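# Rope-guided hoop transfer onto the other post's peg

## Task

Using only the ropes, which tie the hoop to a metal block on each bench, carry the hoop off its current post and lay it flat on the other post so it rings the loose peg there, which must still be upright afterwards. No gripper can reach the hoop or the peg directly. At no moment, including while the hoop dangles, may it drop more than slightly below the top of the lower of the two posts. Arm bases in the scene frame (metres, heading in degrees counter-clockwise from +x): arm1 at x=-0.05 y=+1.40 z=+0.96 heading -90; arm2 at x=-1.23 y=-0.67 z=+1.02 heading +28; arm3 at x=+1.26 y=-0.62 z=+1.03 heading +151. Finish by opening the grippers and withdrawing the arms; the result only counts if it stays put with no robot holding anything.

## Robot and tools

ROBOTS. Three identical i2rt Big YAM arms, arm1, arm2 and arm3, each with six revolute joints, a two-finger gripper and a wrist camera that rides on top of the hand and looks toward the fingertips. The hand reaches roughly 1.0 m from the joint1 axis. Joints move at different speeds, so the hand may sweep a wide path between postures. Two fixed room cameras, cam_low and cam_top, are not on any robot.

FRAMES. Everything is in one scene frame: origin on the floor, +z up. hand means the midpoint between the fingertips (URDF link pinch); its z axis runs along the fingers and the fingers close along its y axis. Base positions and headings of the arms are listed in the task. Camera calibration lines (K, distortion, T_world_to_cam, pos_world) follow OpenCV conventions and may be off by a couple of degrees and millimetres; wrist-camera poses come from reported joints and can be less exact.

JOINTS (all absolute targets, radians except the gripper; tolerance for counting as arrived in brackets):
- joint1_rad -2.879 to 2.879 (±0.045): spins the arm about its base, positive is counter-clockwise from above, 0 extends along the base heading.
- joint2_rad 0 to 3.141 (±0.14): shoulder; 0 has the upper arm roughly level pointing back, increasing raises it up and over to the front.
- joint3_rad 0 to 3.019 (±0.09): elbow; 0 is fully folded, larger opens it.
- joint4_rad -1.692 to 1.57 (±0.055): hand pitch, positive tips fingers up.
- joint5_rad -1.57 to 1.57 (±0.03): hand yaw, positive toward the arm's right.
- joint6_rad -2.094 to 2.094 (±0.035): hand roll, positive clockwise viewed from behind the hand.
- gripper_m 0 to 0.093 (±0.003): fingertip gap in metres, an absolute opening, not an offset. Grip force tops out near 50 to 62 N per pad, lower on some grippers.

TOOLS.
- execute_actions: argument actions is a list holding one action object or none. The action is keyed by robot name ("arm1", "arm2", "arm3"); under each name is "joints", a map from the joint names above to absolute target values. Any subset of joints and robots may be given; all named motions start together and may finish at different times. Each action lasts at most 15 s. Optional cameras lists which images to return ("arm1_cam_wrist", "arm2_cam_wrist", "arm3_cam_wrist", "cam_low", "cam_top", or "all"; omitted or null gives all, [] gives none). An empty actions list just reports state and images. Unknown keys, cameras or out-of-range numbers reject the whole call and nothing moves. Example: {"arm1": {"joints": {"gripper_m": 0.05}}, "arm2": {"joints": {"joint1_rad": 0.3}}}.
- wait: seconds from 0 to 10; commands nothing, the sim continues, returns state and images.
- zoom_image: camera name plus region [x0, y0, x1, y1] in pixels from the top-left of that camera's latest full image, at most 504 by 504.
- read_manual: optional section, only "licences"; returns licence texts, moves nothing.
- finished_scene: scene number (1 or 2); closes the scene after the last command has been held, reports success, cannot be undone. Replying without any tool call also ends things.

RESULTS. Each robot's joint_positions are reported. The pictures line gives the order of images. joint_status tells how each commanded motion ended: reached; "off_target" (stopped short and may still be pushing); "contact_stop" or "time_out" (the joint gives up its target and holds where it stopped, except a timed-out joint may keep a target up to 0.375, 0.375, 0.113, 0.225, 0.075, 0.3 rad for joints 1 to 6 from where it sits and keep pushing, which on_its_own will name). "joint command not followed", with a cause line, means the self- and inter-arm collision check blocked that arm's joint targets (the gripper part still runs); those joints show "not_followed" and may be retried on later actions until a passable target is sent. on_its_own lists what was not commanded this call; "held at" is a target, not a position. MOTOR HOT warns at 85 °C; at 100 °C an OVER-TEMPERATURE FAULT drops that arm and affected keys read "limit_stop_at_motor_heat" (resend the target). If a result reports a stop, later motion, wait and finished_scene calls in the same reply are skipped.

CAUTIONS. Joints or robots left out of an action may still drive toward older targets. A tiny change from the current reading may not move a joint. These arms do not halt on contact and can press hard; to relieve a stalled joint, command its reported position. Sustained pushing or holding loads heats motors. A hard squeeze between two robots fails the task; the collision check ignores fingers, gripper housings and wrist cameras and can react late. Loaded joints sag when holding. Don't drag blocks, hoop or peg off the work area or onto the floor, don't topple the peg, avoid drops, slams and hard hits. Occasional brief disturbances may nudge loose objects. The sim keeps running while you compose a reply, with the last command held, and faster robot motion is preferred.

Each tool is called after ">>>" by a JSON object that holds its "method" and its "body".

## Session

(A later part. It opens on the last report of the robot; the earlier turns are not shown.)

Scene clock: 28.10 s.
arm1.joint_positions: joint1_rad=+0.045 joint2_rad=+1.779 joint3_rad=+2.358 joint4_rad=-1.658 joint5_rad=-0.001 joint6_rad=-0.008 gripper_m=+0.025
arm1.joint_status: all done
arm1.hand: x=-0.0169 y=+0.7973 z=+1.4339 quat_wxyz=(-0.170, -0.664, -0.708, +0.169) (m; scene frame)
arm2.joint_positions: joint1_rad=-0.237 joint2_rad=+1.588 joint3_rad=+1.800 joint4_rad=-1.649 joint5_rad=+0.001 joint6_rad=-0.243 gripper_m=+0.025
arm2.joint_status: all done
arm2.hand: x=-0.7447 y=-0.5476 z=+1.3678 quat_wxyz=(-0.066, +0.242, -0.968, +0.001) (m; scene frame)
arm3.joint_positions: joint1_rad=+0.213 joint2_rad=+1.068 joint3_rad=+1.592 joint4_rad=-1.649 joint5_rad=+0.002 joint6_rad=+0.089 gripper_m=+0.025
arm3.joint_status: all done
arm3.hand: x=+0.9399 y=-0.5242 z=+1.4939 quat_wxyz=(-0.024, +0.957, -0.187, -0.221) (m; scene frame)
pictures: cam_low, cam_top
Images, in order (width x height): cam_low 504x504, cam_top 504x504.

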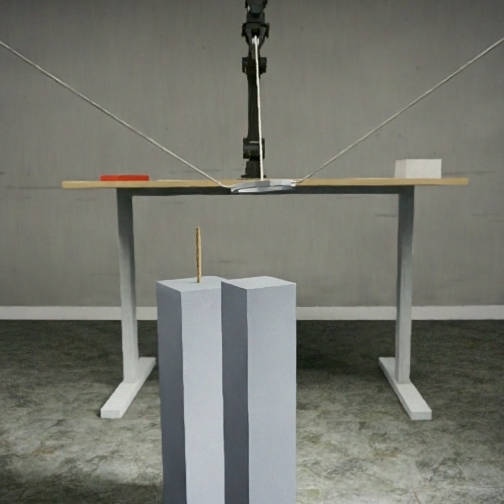

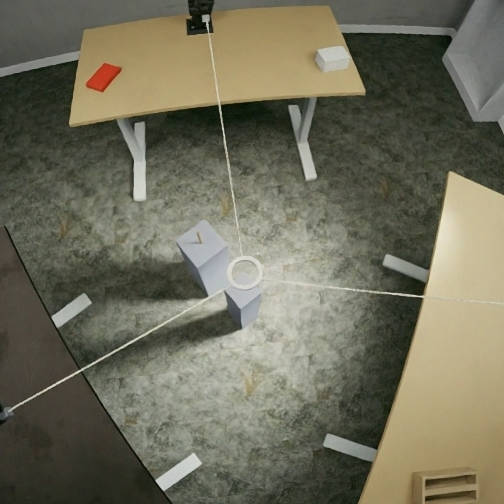

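>>> {"method": "execute_actions", "body": {"actions": [{"arm1":{"joints":{"joint1_rad":-0.135,"joint2_rad":1.458,"joint3_rad":1.985,"joint6_rad":-0.2}},"arm2":{"joints":{"joint1_rad":0.072,"joint2_rad":1.478,"joint3_rad":1.705,"joint6_rad":0.07}},"arm3":{"joints":{"joint1_rad":0.016,"joint2_rad":1.408,"joint3_rad":1.937,"joint6_rad":-0.04}}}], "cameras": ["cam_low","cam_top"]}}

Scene clock: 31.00 s.
arm1.joint_positions: joint1_rad=-0.142 joint2_rad=+1.474 joint3_rad=+1.964 joint4_rad=-1.654 joint5_rad=+0.001 joint6_rad=-0.190 gripper_m=+0.025
arm1.joint_status: all done
arm1.hand: x=-0.1145 y=+0.9162 z=+1.4245 quat_wxyz=(-0.111, -0.672, -0.713, +0.166) (m; scene frame)
arm2.joint_positions: joint1_rad=+0.077 joint2_rad=+1.496 joint3_rad=+1.699 joint4_rad=-1.650 joint5_rad=-0.001 joint6_rad=+0.061 gripper_m=+0.025
arm2.joint_status: all done
arm2.hand: x=-0.8372 y=-0.4223 z=+1.3697 quat_wxyz=(-0.059, +0.247, -0.967, -0.019) (m; scene frame)
arm3.joint_positions: joint1_rad=+0.011 joint2_rad=+1.441 joint3_rad=+1.860 joint4_rad=-1.655 joint5_rad=+0.001 joint6_rad=-0.029 gripper_m=+0.025
arm3.joint_status: all done
arm3.hand: x=+0.8481 y=-0.3976 z=+1.4674 quat_wxyz=(-0.044, +0.959, -0.230, -0.161) (m; scene frame)
pictures: cam_low, cam_top
Images, in order (width x height): cam_low 504x504, cam_top 504x504.

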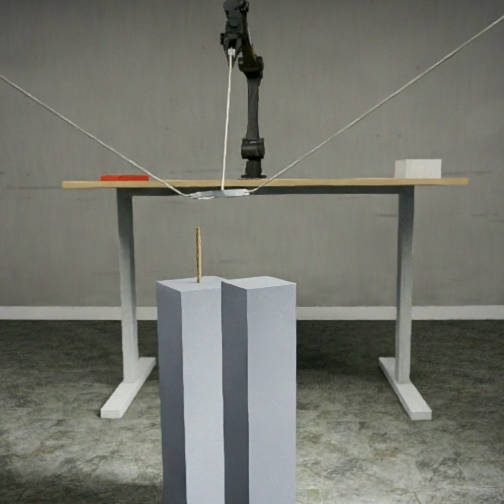

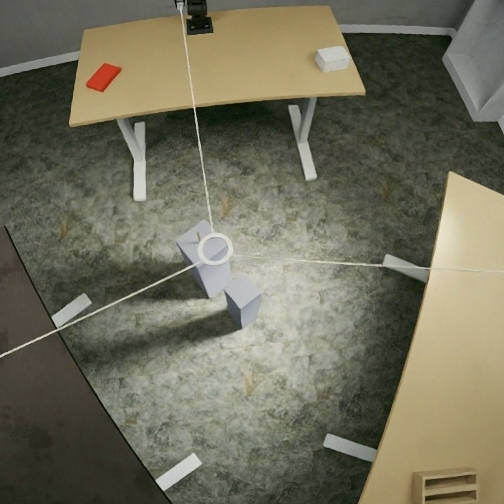

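>>> {"method": "execute_actions", "body": {"actions": [{"arm1":{"joints":{"joint1_rad":-0.40,"joint2_rad":1.21,"joint3_rad":1.755,"joint6_rad":-0.4}},"arm2":{"joints":{"joint1_rad":0.388,"joint2_rad":1.50,"joint3_rad":1.75,"joint6_rad":0.39}},"arm3":{"joints":{"joint1_rad":-0.082,"joint2_rad":1.755,"joint3_rad":2.39,"joint6_rad":-0.16}}}], "cameras": ["cam_low","cam_top"]}}

Scene clock: 32.70 s.
arm1.joint_positions: joint1_rad=-0.407 joint2_rad=+1.222 joint3_rad=+1.737 joint4_rad=-1.653 joint5_rad=+0.000 joint6_rad=-0.391 gripper_m=+0.025
arm1.joint_status: all done
arm1.hand: x=-0.2016 y=+1.0380 z=+1.4328 quat_wxyz=(-0.076, -0.692, -0.689, +0.200) (m; scene frame)
arm2.joint_positions: joint1_rad=+0.390 joint2_rad=+1.503 joint3_rad=+1.699 joint4_rad=-1.650 joint5_rad=+0.000 joint6_rad=+0.380 gripper_m=+0.025
arm2.joint_status: all done
arm2.hand: x=-0.9317 y=-0.3114 z=+1.3664 quat_wxyz=(-0.047, +0.244, -0.968, -0.034) (m; scene frame)
arm3.joint_positions: joint1_rad=-0.088 joint2_rad=+1.789 joint3_rad=+2.319 joint4_rad=-1.657 joint5_rad=+0.001 joint6_rad=-0.148 gripper_m=+0.025
arm3.joint_status: all done
arm3.hand: x=+0.7602 y=-0.2821 z=+1.4866 quat_wxyz=(-0.081, +0.951, -0.217, -0.206) (m; scene frame)
pictures: cam_low, cam_top
Images, in order (width x height): cam_low 504x504, cam_top 504x504.

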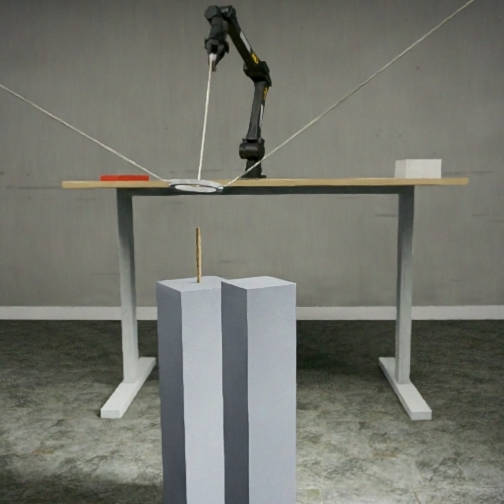

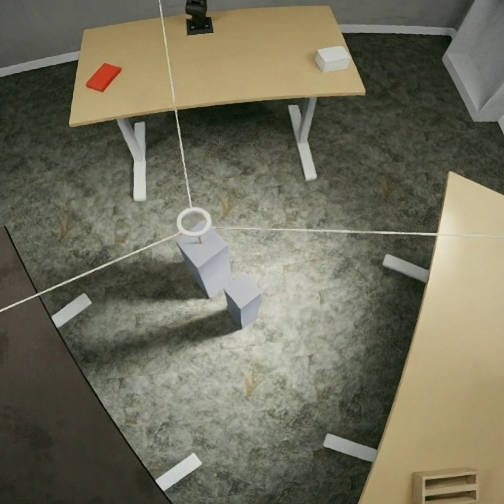

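>>> {"method": "execute_actions", "body": {"actions": [{"arm1":{"joints":{"joint2_rad":1.245,"joint3_rad":1.632}},"arm2":{"joints":{"joint2_rad":1.595,"joint3_rad":1.622}},"arm3":{"joints":{"joint2_rad":1.80,"joint3_rad":2.18}}}], "cameras": ["cam_low","cam_top"]}}

>>> {"method": "zoom_image", "body": {"camera": "cam_top", "region": [150, 180, 250, 280]}}

>>> {"method": "zoom_image", "body": {"camera": "cam_low", "region": [130, 170, 270, 310]}}

Scene clock: 34.90 s.
arm1.joint_positions: joint1_rad=-0.407 joint2_rad=+1.269 joint3_rad=+1.605 joint4_rad=-1.653 joint5_rad=+0.000 joint6_rad=-0.392 gripper_m=+0.025
arm1.joint_status: all done
arm1.hand: x=-0.2042 y=+1.0339 z=+1.3584 quat_wxyz=(-0.042, -0.703, -0.700, +0.119) (m; scene frame)
arm2.joint_positions: joint1_rad=+0.390 joint2_rad=+1.617 joint3_rad=+1.603 joint4_rad=-1.650 joint5_rad=+0.000 joint6_rad=+0.381 gripper_m=+0.025
arm2.joint_status: all done
arm2.hand: x=-0.9325 y=-0.3125 z=+1.2785 quat_wxyz=(+0.038, +0.244, -0.969, +0.028) (m; scene frame)
arm3.joint_positions: joint1_rad=-0.088 joint2_rad=+1.817 joint3_rad=+2.175 joint4_rad=-1.657 joint5_rad=+0.001 joint6_rad=-0.149 gripper_m=+0.025
arm3.joint_status: all done
arm3.hand: x=+0.7614 y=-0.2828 z=+1.4084 quat_wxyz=(-0.050, +0.966, -0.220, -0.127) (m; scene frame)
pictures: cam_low, cam_top
Images, in order (width x height): cam_low 504x504, cam_top 504x504.

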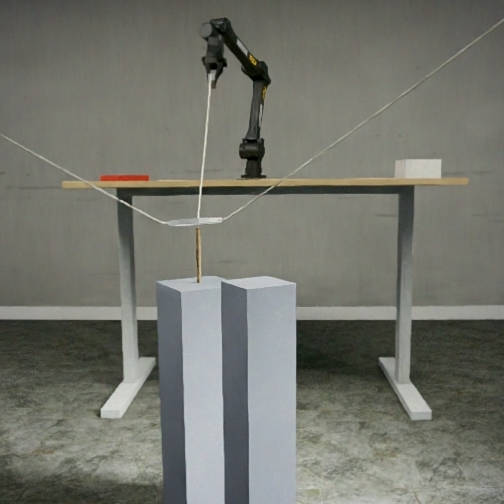

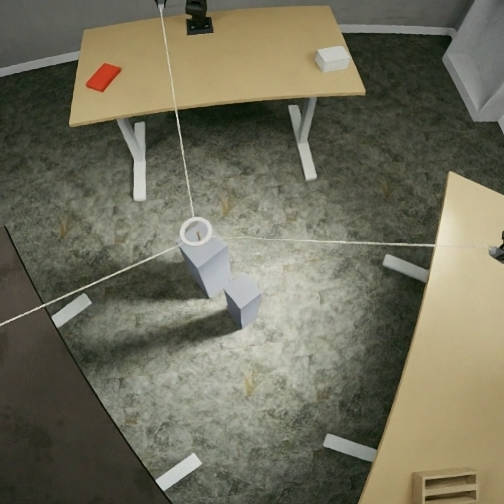

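Region (150, 180, 250, 280) of cam_top's 504x504 image, scaled by 5.040, with more detail than that image has.

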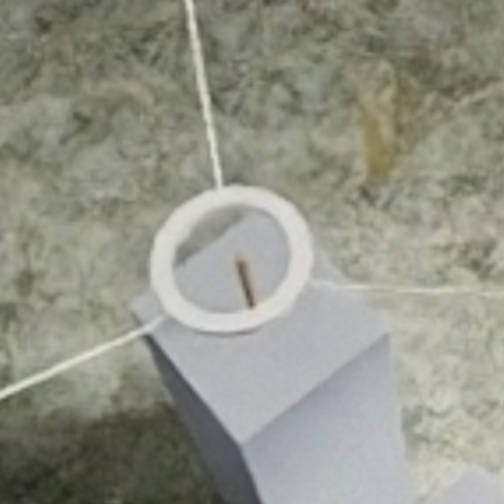

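Region (130, 170, 270, 310) of cam_low's 504x504 image, scaled by 3.600, with more detail than that image has.

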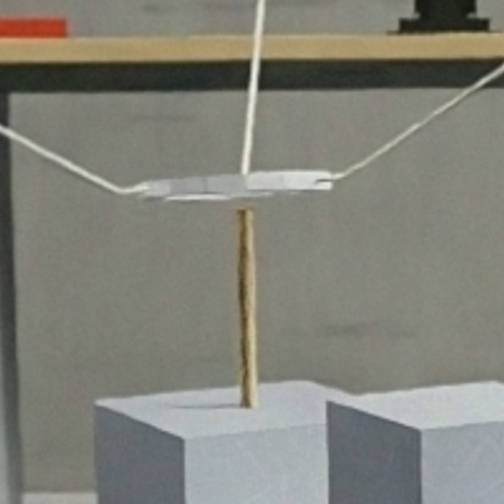

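>>> {"method": "execute_actions", "body": {"actions": [{"arm1":{"joints":{"joint2_rad":1.33,"joint3_rad":1.505}},"arm2":{"joints":{"joint2_rad":1.735,"joint3_rad":1.575}},"arm3":{"joints":{"joint2_rad":1.85,"joint3_rad":2.02}}}], "cameras": ["cam_low","cam_top"]}}

>>> {"method": "zoom_image", "body": {"camera": "cam_top", "region": [150, 180, 250, 280]}}

>>> {"method": "zoom_image", "body": {"camera": "cam_low", "region": [130, 170, 270, 310]}}

Scene clock: 37.00 s.
arm1.joint_positions: joint1_rad=-0.407 joint2_rad=+1.361 joint3_rad=+1.475 joint4_rad=-1.653 joint5_rad=+0.000 joint6_rad=-0.392 gripper_m=+0.025
arm1.joint_status: all done
arm1.hand: x=-0.2052 y=+1.0345 z=+1.2713 quat_wxyz=(+0.000, -0.709, -0.705, +0.017) (m; scene frame)
arm2.joint_positions: joint1_rad=+0.390 joint2_rad=+1.757 joint3_rad=+1.560 joint4_rad=-1.650 joint5_rad=+0.000 joint6_rad=+0.381 gripper_m=+0.025
arm2.joint_status: all done
arm2.hand: x=-0.9324 y=-0.3124 z=+1.2021 quat_wxyz=(+0.112, +0.241, -0.961, +0.081) (m; scene frame)
arm3.joint_positions: joint1_rad=-0.088 joint2_rad=+1.868 joint3_rad=+2.016 joint4_rad=-1.657 joint5_rad=+0.001 joint6_rad=-0.149 gripper_m=+0.025
arm3.joint_status: all done
arm3.hand: x=+0.7720 y=-0.2900 z=+1.3135 quat_wxyz=(-0.012, +0.974, -0.222, -0.030) (m; scene frame)
pictures: cam_low, cam_top
Images, in order (width x height): cam_low 504x504, cam_top 504x504.

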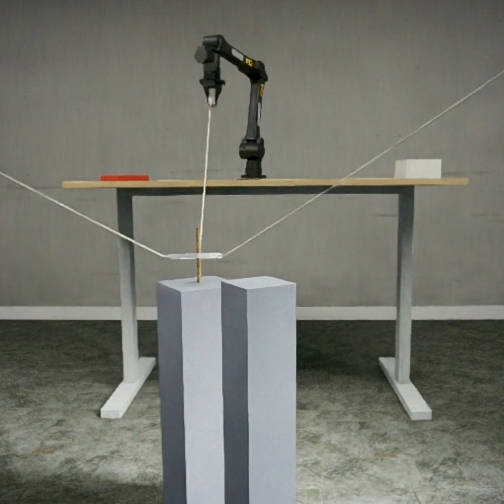

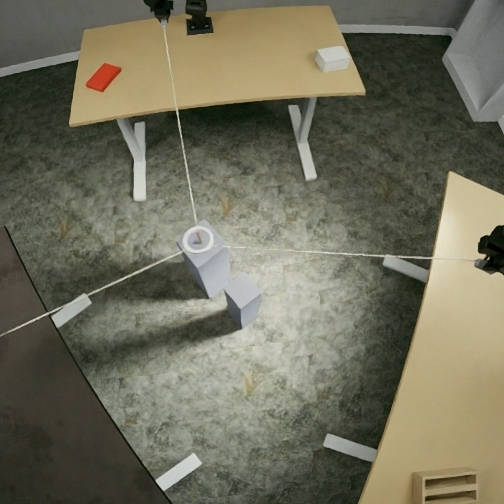

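Region (150, 180, 250, 280) of cam_top's 504x504 image, scaled by 5.040, with more detail than that image has.

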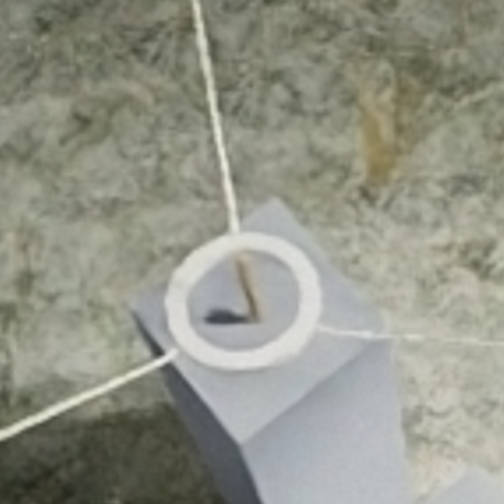

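Region (130, 170, 270, 310) of cam_low's 504x504 image, scaled by 3.600, with more detail than that image has.

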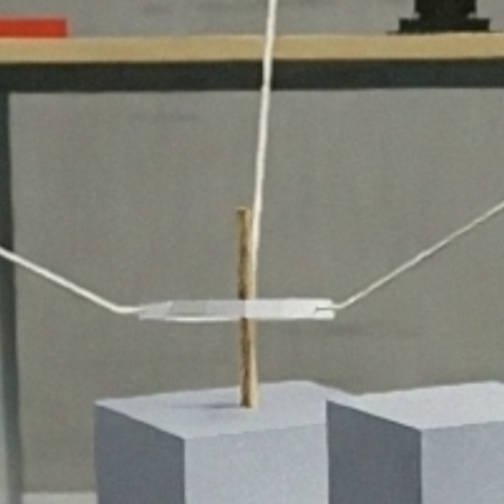

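>>> {"method": "execute_actions", "body": {"actions": [{"arm1":{"joints":{"joint2_rad":1.45,"joint3_rad":1.43}},"arm2":{"joints":{"joint2_rad":1.945}},"arm3":{"joints":{"joint2_rad":1.96,"joint3_rad":1.952}}}], "cameras": ["cam_low","cam_top"]}}

>>> {"method": "zoom_image", "body": {"camera": "cam_top", "region": [150, 190, 250, 290]}}

Scene clock: 39.07 s.
arm1.joint_positions: joint1_rad=-0.407 joint2_rad=+1.477 joint3_rad=+1.405 joint4_rad=-1.652 joint5_rad=+0.000 joint6_rad=-0.392 gripper_m=+0.025
arm1.joint_status: all done
arm1.hand: x=-0.2063 y=+1.0343 z=+1.2016 quat_wxyz=(+0.035, -0.708, -0.702, -0.069) (m; scene frame)
arm2.joint_positions: joint1_rad=+0.390 joint2_rad=+1.959 joint3_rad=+1.558 joint4_rad=-1.650 joint5_rad=+0.000 joint6_rad=+0.381 gripper_m=+0.025
arm2.joint_status: all done
arm2.hand: x=-0.9328 y=-0.3129 z=+1.1113 quat_wxyz=(+0.193, +0.237, -0.942, +0.140) (m; scene frame)
arm3.joint_positions: joint1_rad=-0.088 joint2_rad=+1.976 joint3_rad=+1.947 joint4_rad=-1.657 joint5_rad=+0.001 joint6_rad=-0.149 gripper_m=+0.025
arm3.joint_status: all done
arm3.hand: x=+0.7748 y=-0.2920 z=+1.2263 quat_wxyz=(+0.020, +0.973, -0.222, +0.053) (m; scene frame)
pictures: cam_low, cam_top
Images, in order (width x height): cam_low 504x504, cam_top 504x504.

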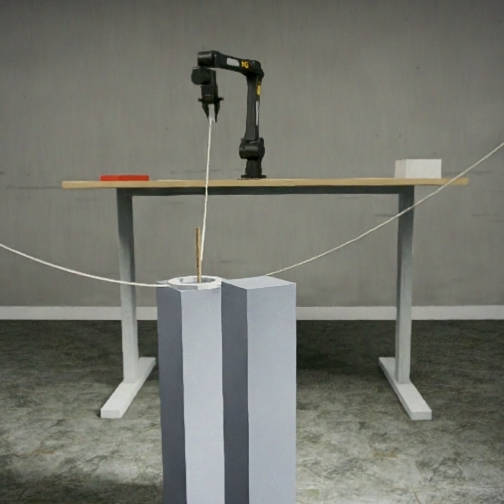

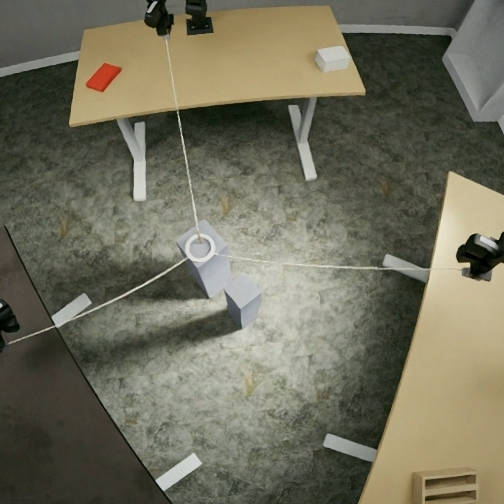

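Region (150, 190, 250, 290) of cam_top's 504x504 image, scaled by 5.040, with more detail than that image has.

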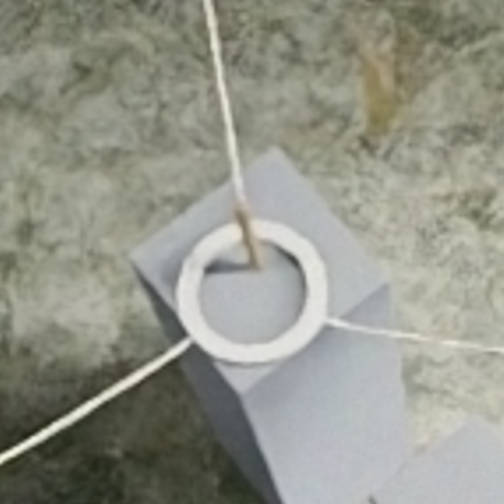

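>>> {"method": "execute_actions", "body": {"actions": [{"arm1":{"joints":{"joint1_rad":-0.2,"joint2_rad":1.99,"joint3_rad":1.61,"joint4_rad":-1.145,"joint6_rad":-0.2}},"arm2":{"joints":{"joint1_rad":0.2,"joint2_rad":2.09,"joint3_rad":1.60,"joint4_rad":-1.05,"joint6_rad":0.1}},"arm3":{"joints":{"joint1_rad":-0.167,"joint2_rad":2.11,"joint3_rad":1.55,"joint4_rad":-1.005}}}], "cameras": ["cam_top"]}}

Scene clock: 40.93 s.
arm1.joint_positions: joint1_rad=-0.191 joint2_rad=+2.025 joint3_rad=+1.574 joint4_rad=-1.153 joint5_rad=-0.001 joint6_rad=-0.211 gripper_m=+0.025
arm1.joint_status: all done
arm1.hand: x=-0.1602 y=+0.8268 z=+0.9854 quat_wxyz=(+0.015, -0.697, -0.717, -0.013) (m; scene frame)
arm2.joint_positions: joint1_rad=+0.201 joint2_rad=+2.109 joint3_rad=+1.567 joint4_rad=-1.060 joint5_rad=+0.000 joint6_rad=+0.108 gripper_m=+0.025
arm2.joint_status: all done
arm2.hand: x=-0.7715 y=-0.2949 z=+1.0011 quat_wxyz=(+0.014, +0.284, -0.959, +0.006) (m; scene frame)
arm3.joint_positions: joint1_rad=-0.173 joint2_rad=+2.145 joint3_rad=+1.535 joint4_rad=-1.017 joint5_rad=+0.001 joint6_rad=-0.149 gripper_m=+0.025
arm3.joint_status: all done
arm3.hand: x=+0.8067 y=-0.2538 z=+0.9775 quat_wxyz=(+0.010, +0.964, -0.263, +0.025) (m; scene frame)
pictures: cam_top
Images, in order (width x height): cam_top 504x504.

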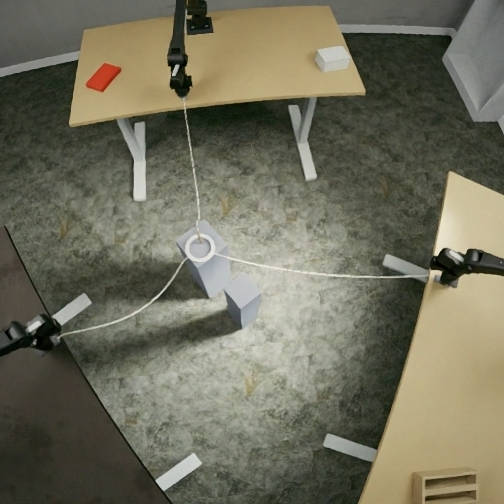

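>>> {"method": "execute_actions", "body": {"actions": [{"arm1":{"joints":{"joint2_rad":2.035}},"arm2":{"joints":{"joint2_rad":2.135}},"arm3":{"joints":{"joint2_rad":2.15}}}], "cameras": ["arm1_cam_wrist","arm2_cam_wrist","arm3_cam_wrist"]}}

Scene clock: 41.90 s.
arm1.joint_positions: joint1_rad=-0.191 joint2_rad=+2.033 joint3_rad=+1.574 joint4_rad=-1.153 joint5_rad=-0.001 joint6_rad=-0.210 gripper_m=+0.025
arm1.joint_status: all done
arm1.hand: x=-0.1601 y=+0.8278 z=+0.9805 quat_wxyz=(+0.017, -0.697, -0.717, -0.016) (m; scene frame)
arm2.joint_positions: joint1_rad=+0.201 joint2_rad=+2.124 joint3_rad=+1.567 joint4_rad=-1.060 joint5_rad=+0.000 joint6_rad=+0.108 gripper_m=+0.025
arm2.joint_status: all done
arm2.hand: x=-0.7733 y=-0.2963 z=+0.9928 quat_wxyz=(+0.021, +0.284, -0.959, +0.009) (m; scene frame)
arm3.joint_positions: joint1_rad=-0.173 joint2_rad=+2.145 joint3_rad=+1.535 joint4_rad=-1.017 joint5_rad=+0.001 joint6_rad=-0.149 gripper_m=+0.025
arm3.joint_status: all done
arm3.hand: x=+0.8067 y=-0.2538 z=+0.9775 quat_wxyz=(+0.010, +0.964, -0.263, +0.025) (m; scene frame)
pictures: arm1_cam_wrist, arm2_cam_wrist, arm3_cam_wrist
camera_calibration (this result's frames):
arm1_cam_wrist: T_world_to_cam=[[-0.999514, -0.0310857, 0.00229258, -0.133575], [-0.022746, 0.777697, 0.628227, -1.2595], [-0.0213118, 0.62787, -0.778026, 0.365216], [0, 0, 0, 1]] pos_world=[-0.154375, 0.746051, 1.07571]
arm2_cam_wrist: T_world_to_cam=[[0.53712, -0.843368, 0.0152618, 0.149422], [-0.66146, -0.409902, 0.628053, -1.24987], [-0.523424, -0.347435, -0.778021, 0.389115], [0, 0, 0, 1]] pos_world=[-0.703326, -0.251115, 1.08544]
arm3_cam_wrist: T_world_to_cam=[[0.488512, 0.872445, -0.0140137, -0.160843], [0.694953, -0.379316, 0.610868, -1.25061], [0.527633, -0.308155, -0.791608, 0.390346], [0, 0, 0, 1]] pos_world=[0.741729, -0.213762, 1.0707]
Images, in order (width x height): arm1_cam_wrist 504x504, arm2_cam_wrist 504x504, arm3_cam_wrist 504x504.

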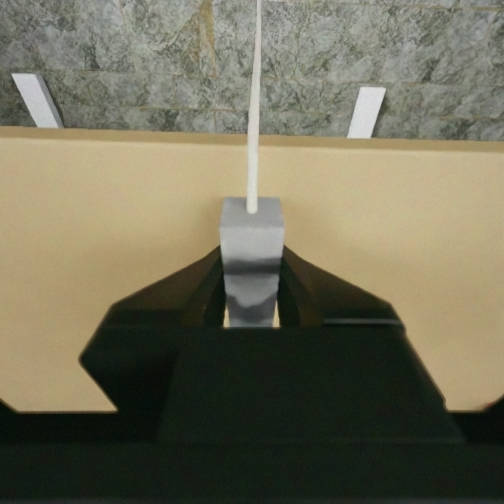

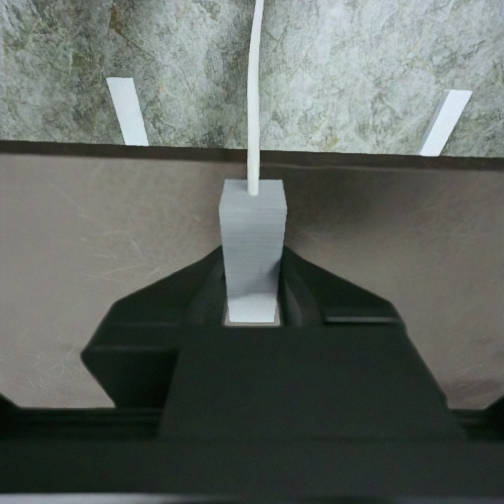

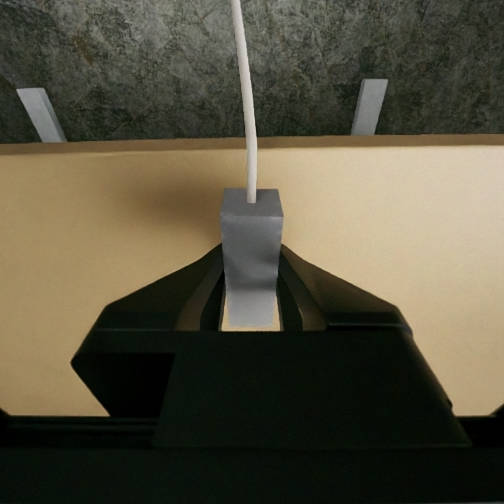

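>>> {"method": "execute_actions", "body": {"actions": [{"arm1":{"joints":{"joint2_rad":2.065}},"arm2":{"joints":{"joint2_rad":2.165}},"arm3":{"joints":{"joint2_rad":2.185}}}], "cameras": []}}

>>> {"method": "execute_actions", "body": {"actions": [{"arm1":{"joints":{"gripper_m":0.08}},"arm2":{"joints":{"gripper_m":0.08}},"arm3":{"joints":{"gripper_m":0.08}}}], "cameras": []}}

>>> {"method": "execute_actions", "body": {"actions": [{"arm1":{"joints":{"joint2_rad":1.7}},"arm2":{"joints":{"joint2_rad":1.8}},"arm3":{"joints":{"joint2_rad":1.8}}}]}}

Scene clock: 43.13 s.
arm1.joint_positions: joint1_rad=-0.191 joint2_rad=+2.061 joint3_rad=+1.575 joint4_rad=-1.152 joint5_rad=-0.001 joint6_rad=-0.210 gripper_m=+0.025
arm1.joint_status: all done
arm1.hand: x=-0.1598 y=+0.8304 z=+0.9650 quat_wxyz=(+0.024, -0.697, -0.716, -0.027) (m; scene frame)
arm2.joint_positions: joint1_rad=+0.201 joint2_rad=+2.155 joint3_rad=+1.567 joint4_rad=-1.058 joint5_rad=+0.000 joint6_rad=+0.108 gripper_m=+0.025
arm2.joint_status: all done
arm2.hand: x=-0.7769 y=-0.2993 z=+0.9753 quat_wxyz=(+0.034, +0.284, -0.958, +0.015) (m; scene frame)
arm3.joint_positions: joint1_rad=-0.173 joint2_rad=+2.169 joint3_rad=+1.535 joint4_rad=-1.015 joint5_rad=+0.001 joint6_rad=-0.149 gripper_m=+0.025
arm3.joint_status: all done
arm3.hand: x=+0.8097 y=-0.2564 z=+0.9640 quat_wxyz=(+0.015, +0.964, -0.263, +0.035) (m; scene frame)
pictures: none
No camera images: the call's "cameras" was empty. Leave "cameras" out to get every camera's image.

Scene clock: 43.80 s.
arm1.joint_positions: joint1_rad=-0.192 joint2_rad=+2.061 joint3_rad=+1.575 joint4_rad=-1.152 joint5_rad=+0.000 joint6_rad=-0.210 gripper_m=+0.080
arm1.joint_status: all done
arm1.hand: x=-0.1609 y=+0.8306 z=+0.9650 quat_wxyz=(+0.025, -0.698, -0.716, -0.027) (m; scene frame)
arm2.joint_positions: joint1_rad=+0.201 joint2_rad=+2.155 joint3_rad=+1.567 joint4_rad=-1.058 joint5_rad=+0.000 joint6_rad=+0.108 gripper_m=+0.080
arm2.joint_status: all done
arm2.hand: x=-0.7769 y=-0.2993 z=+0.9753 quat_wxyz=(+0.034, +0.284, -0.958, +0.015) (m; scene frame)
arm3.joint_positions: joint1_rad=-0.173 joint2_rad=+2.169 joint3_rad=+1.535 joint4_rad=-1.015 joint5_rad=+0.001 joint6_rad=-0.149 gripper_m=+0.080
arm3.joint_status: all done
arm3.hand: x=+0.8097 y=-0.2564 z=+0.9640 quat_wxyz=(+0.015, +0.964, -0.263, +0.035) (m; scene frame)
pictures: none
No camera images: the call's "cameras" was empty. Leave "cameras" out to get every camera's image.

Scene clock: 45.40 s.
arm1.joint_positions: joint1_rad=-0.192 joint2_rad=+1.703 joint3_rad=+1.591 joint4_rad=-1.152 joint5_rad=+0.000 joint6_rad=-0.210 gripper_m=+0.080
arm1.joint_status: all done
arm1.hand: x=-0.1607 y=+0.8176 z=+1.1758 quat_wxyz=(-0.079, -0.689, -0.709, +0.128) (m; scene frame)
arm2.joint_positions: joint1_rad=+0.201 joint2_rad=+1.797 joint3_rad=+1.589 joint4_rad=-1.057 joint5_rad=+0.000 joint6_rad=+0.108 gripper_m=+0.080
arm2.joint_status: all done
arm2.hand: x=-0.7507 y=-0.2778 z=+1.1939 quat_wxyz=(-0.140, +0.281, -0.948, -0.058) (m; scene frame)
arm3.joint_positions: joint1_rad=-0.173 joint2_rad=+1.786 joint3_rad=+1.535 joint4_rad=-1.015 joint5_rad=+0.001 joint6_rad=-0.149 gripper_m=+0.080
arm3.joint_status: all done
arm3.hand: x=+0.7845 y=-0.2358 z=+1.1870 quat_wxyz=(-0.062, +0.953, -0.260, -0.140) (m; scene frame)
pictures: arm1_cam_wrist, arm2_cam_wrist, arm3_cam_wrist, cam_low, cam_top
camera_calibration (this result's frames):
arm1_cam_wrist: T_world_to_cam=[[-0.996923, -0.0193453, 0.0759629, -0.230746], [0.00692295, 0.943553, 0.331149, -1.15583], [-0.0780812, 0.330656, -0.940516, 0.948456], [0, 0, 0, 1]] pos_world=[-0.147977, 0.772507, 1.29232]
arm2_cam_wrist: T_world_to_cam=[[0.539001, -0.841914, -0.0256588, 0.200517], [-0.792108, -0.517003, 0.324457, -1.11902], [-0.28643, -0.154558, -0.945552, 0.995328], [0, 0, 0, 1]] pos_world=[-0.709372, -0.255883, 1.30935]
arm3_cam_wrist: T_world_to_cam=[[0.493249, 0.868604, 0.0472392, -0.240126], [0.823643, -0.483809, 0.295873, -1.10804], [0.279852, -0.107031, -0.954058, 1.0081], [0, 0, 0, 1]] pos_world=[0.748954, -0.219607, 1.30097]
Images, in order (width x height): arm1_cam_wrist 504x504, arm2_cam_wrist 504x504, arm3_cam_wrist 504x504, cam_low 504x504, cam_top 504x504.

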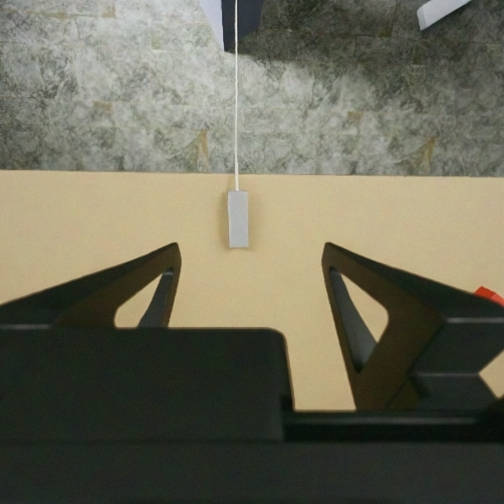

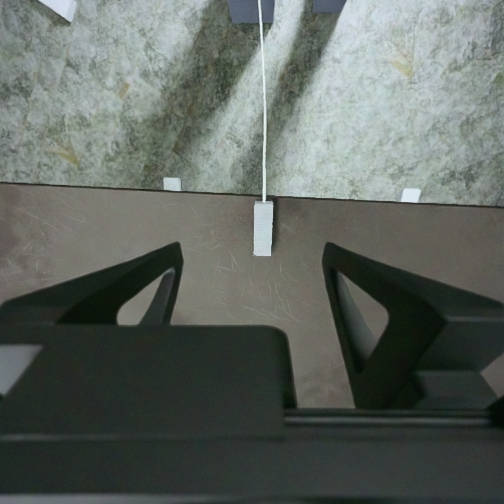

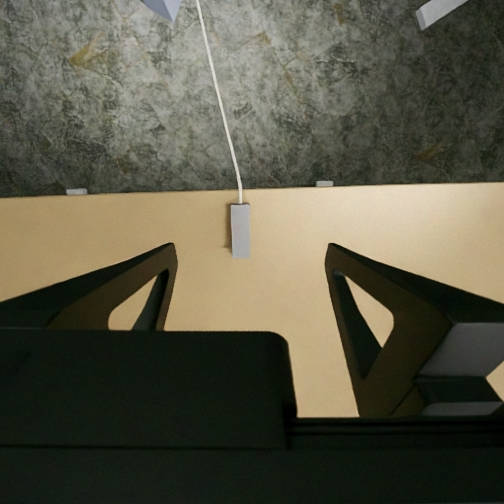

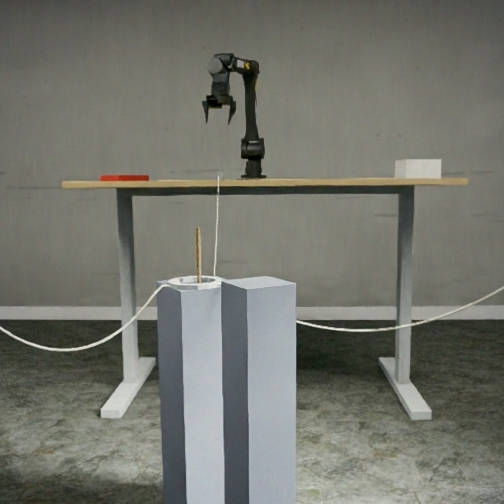

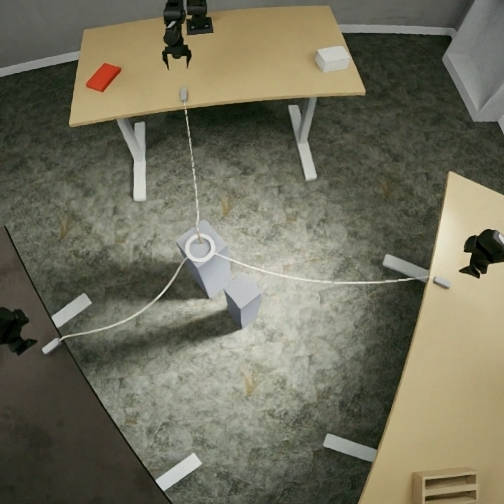

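>>> {"method": "finished_scene", "body": {"scene": 1}}

The scene is finished: the task was done.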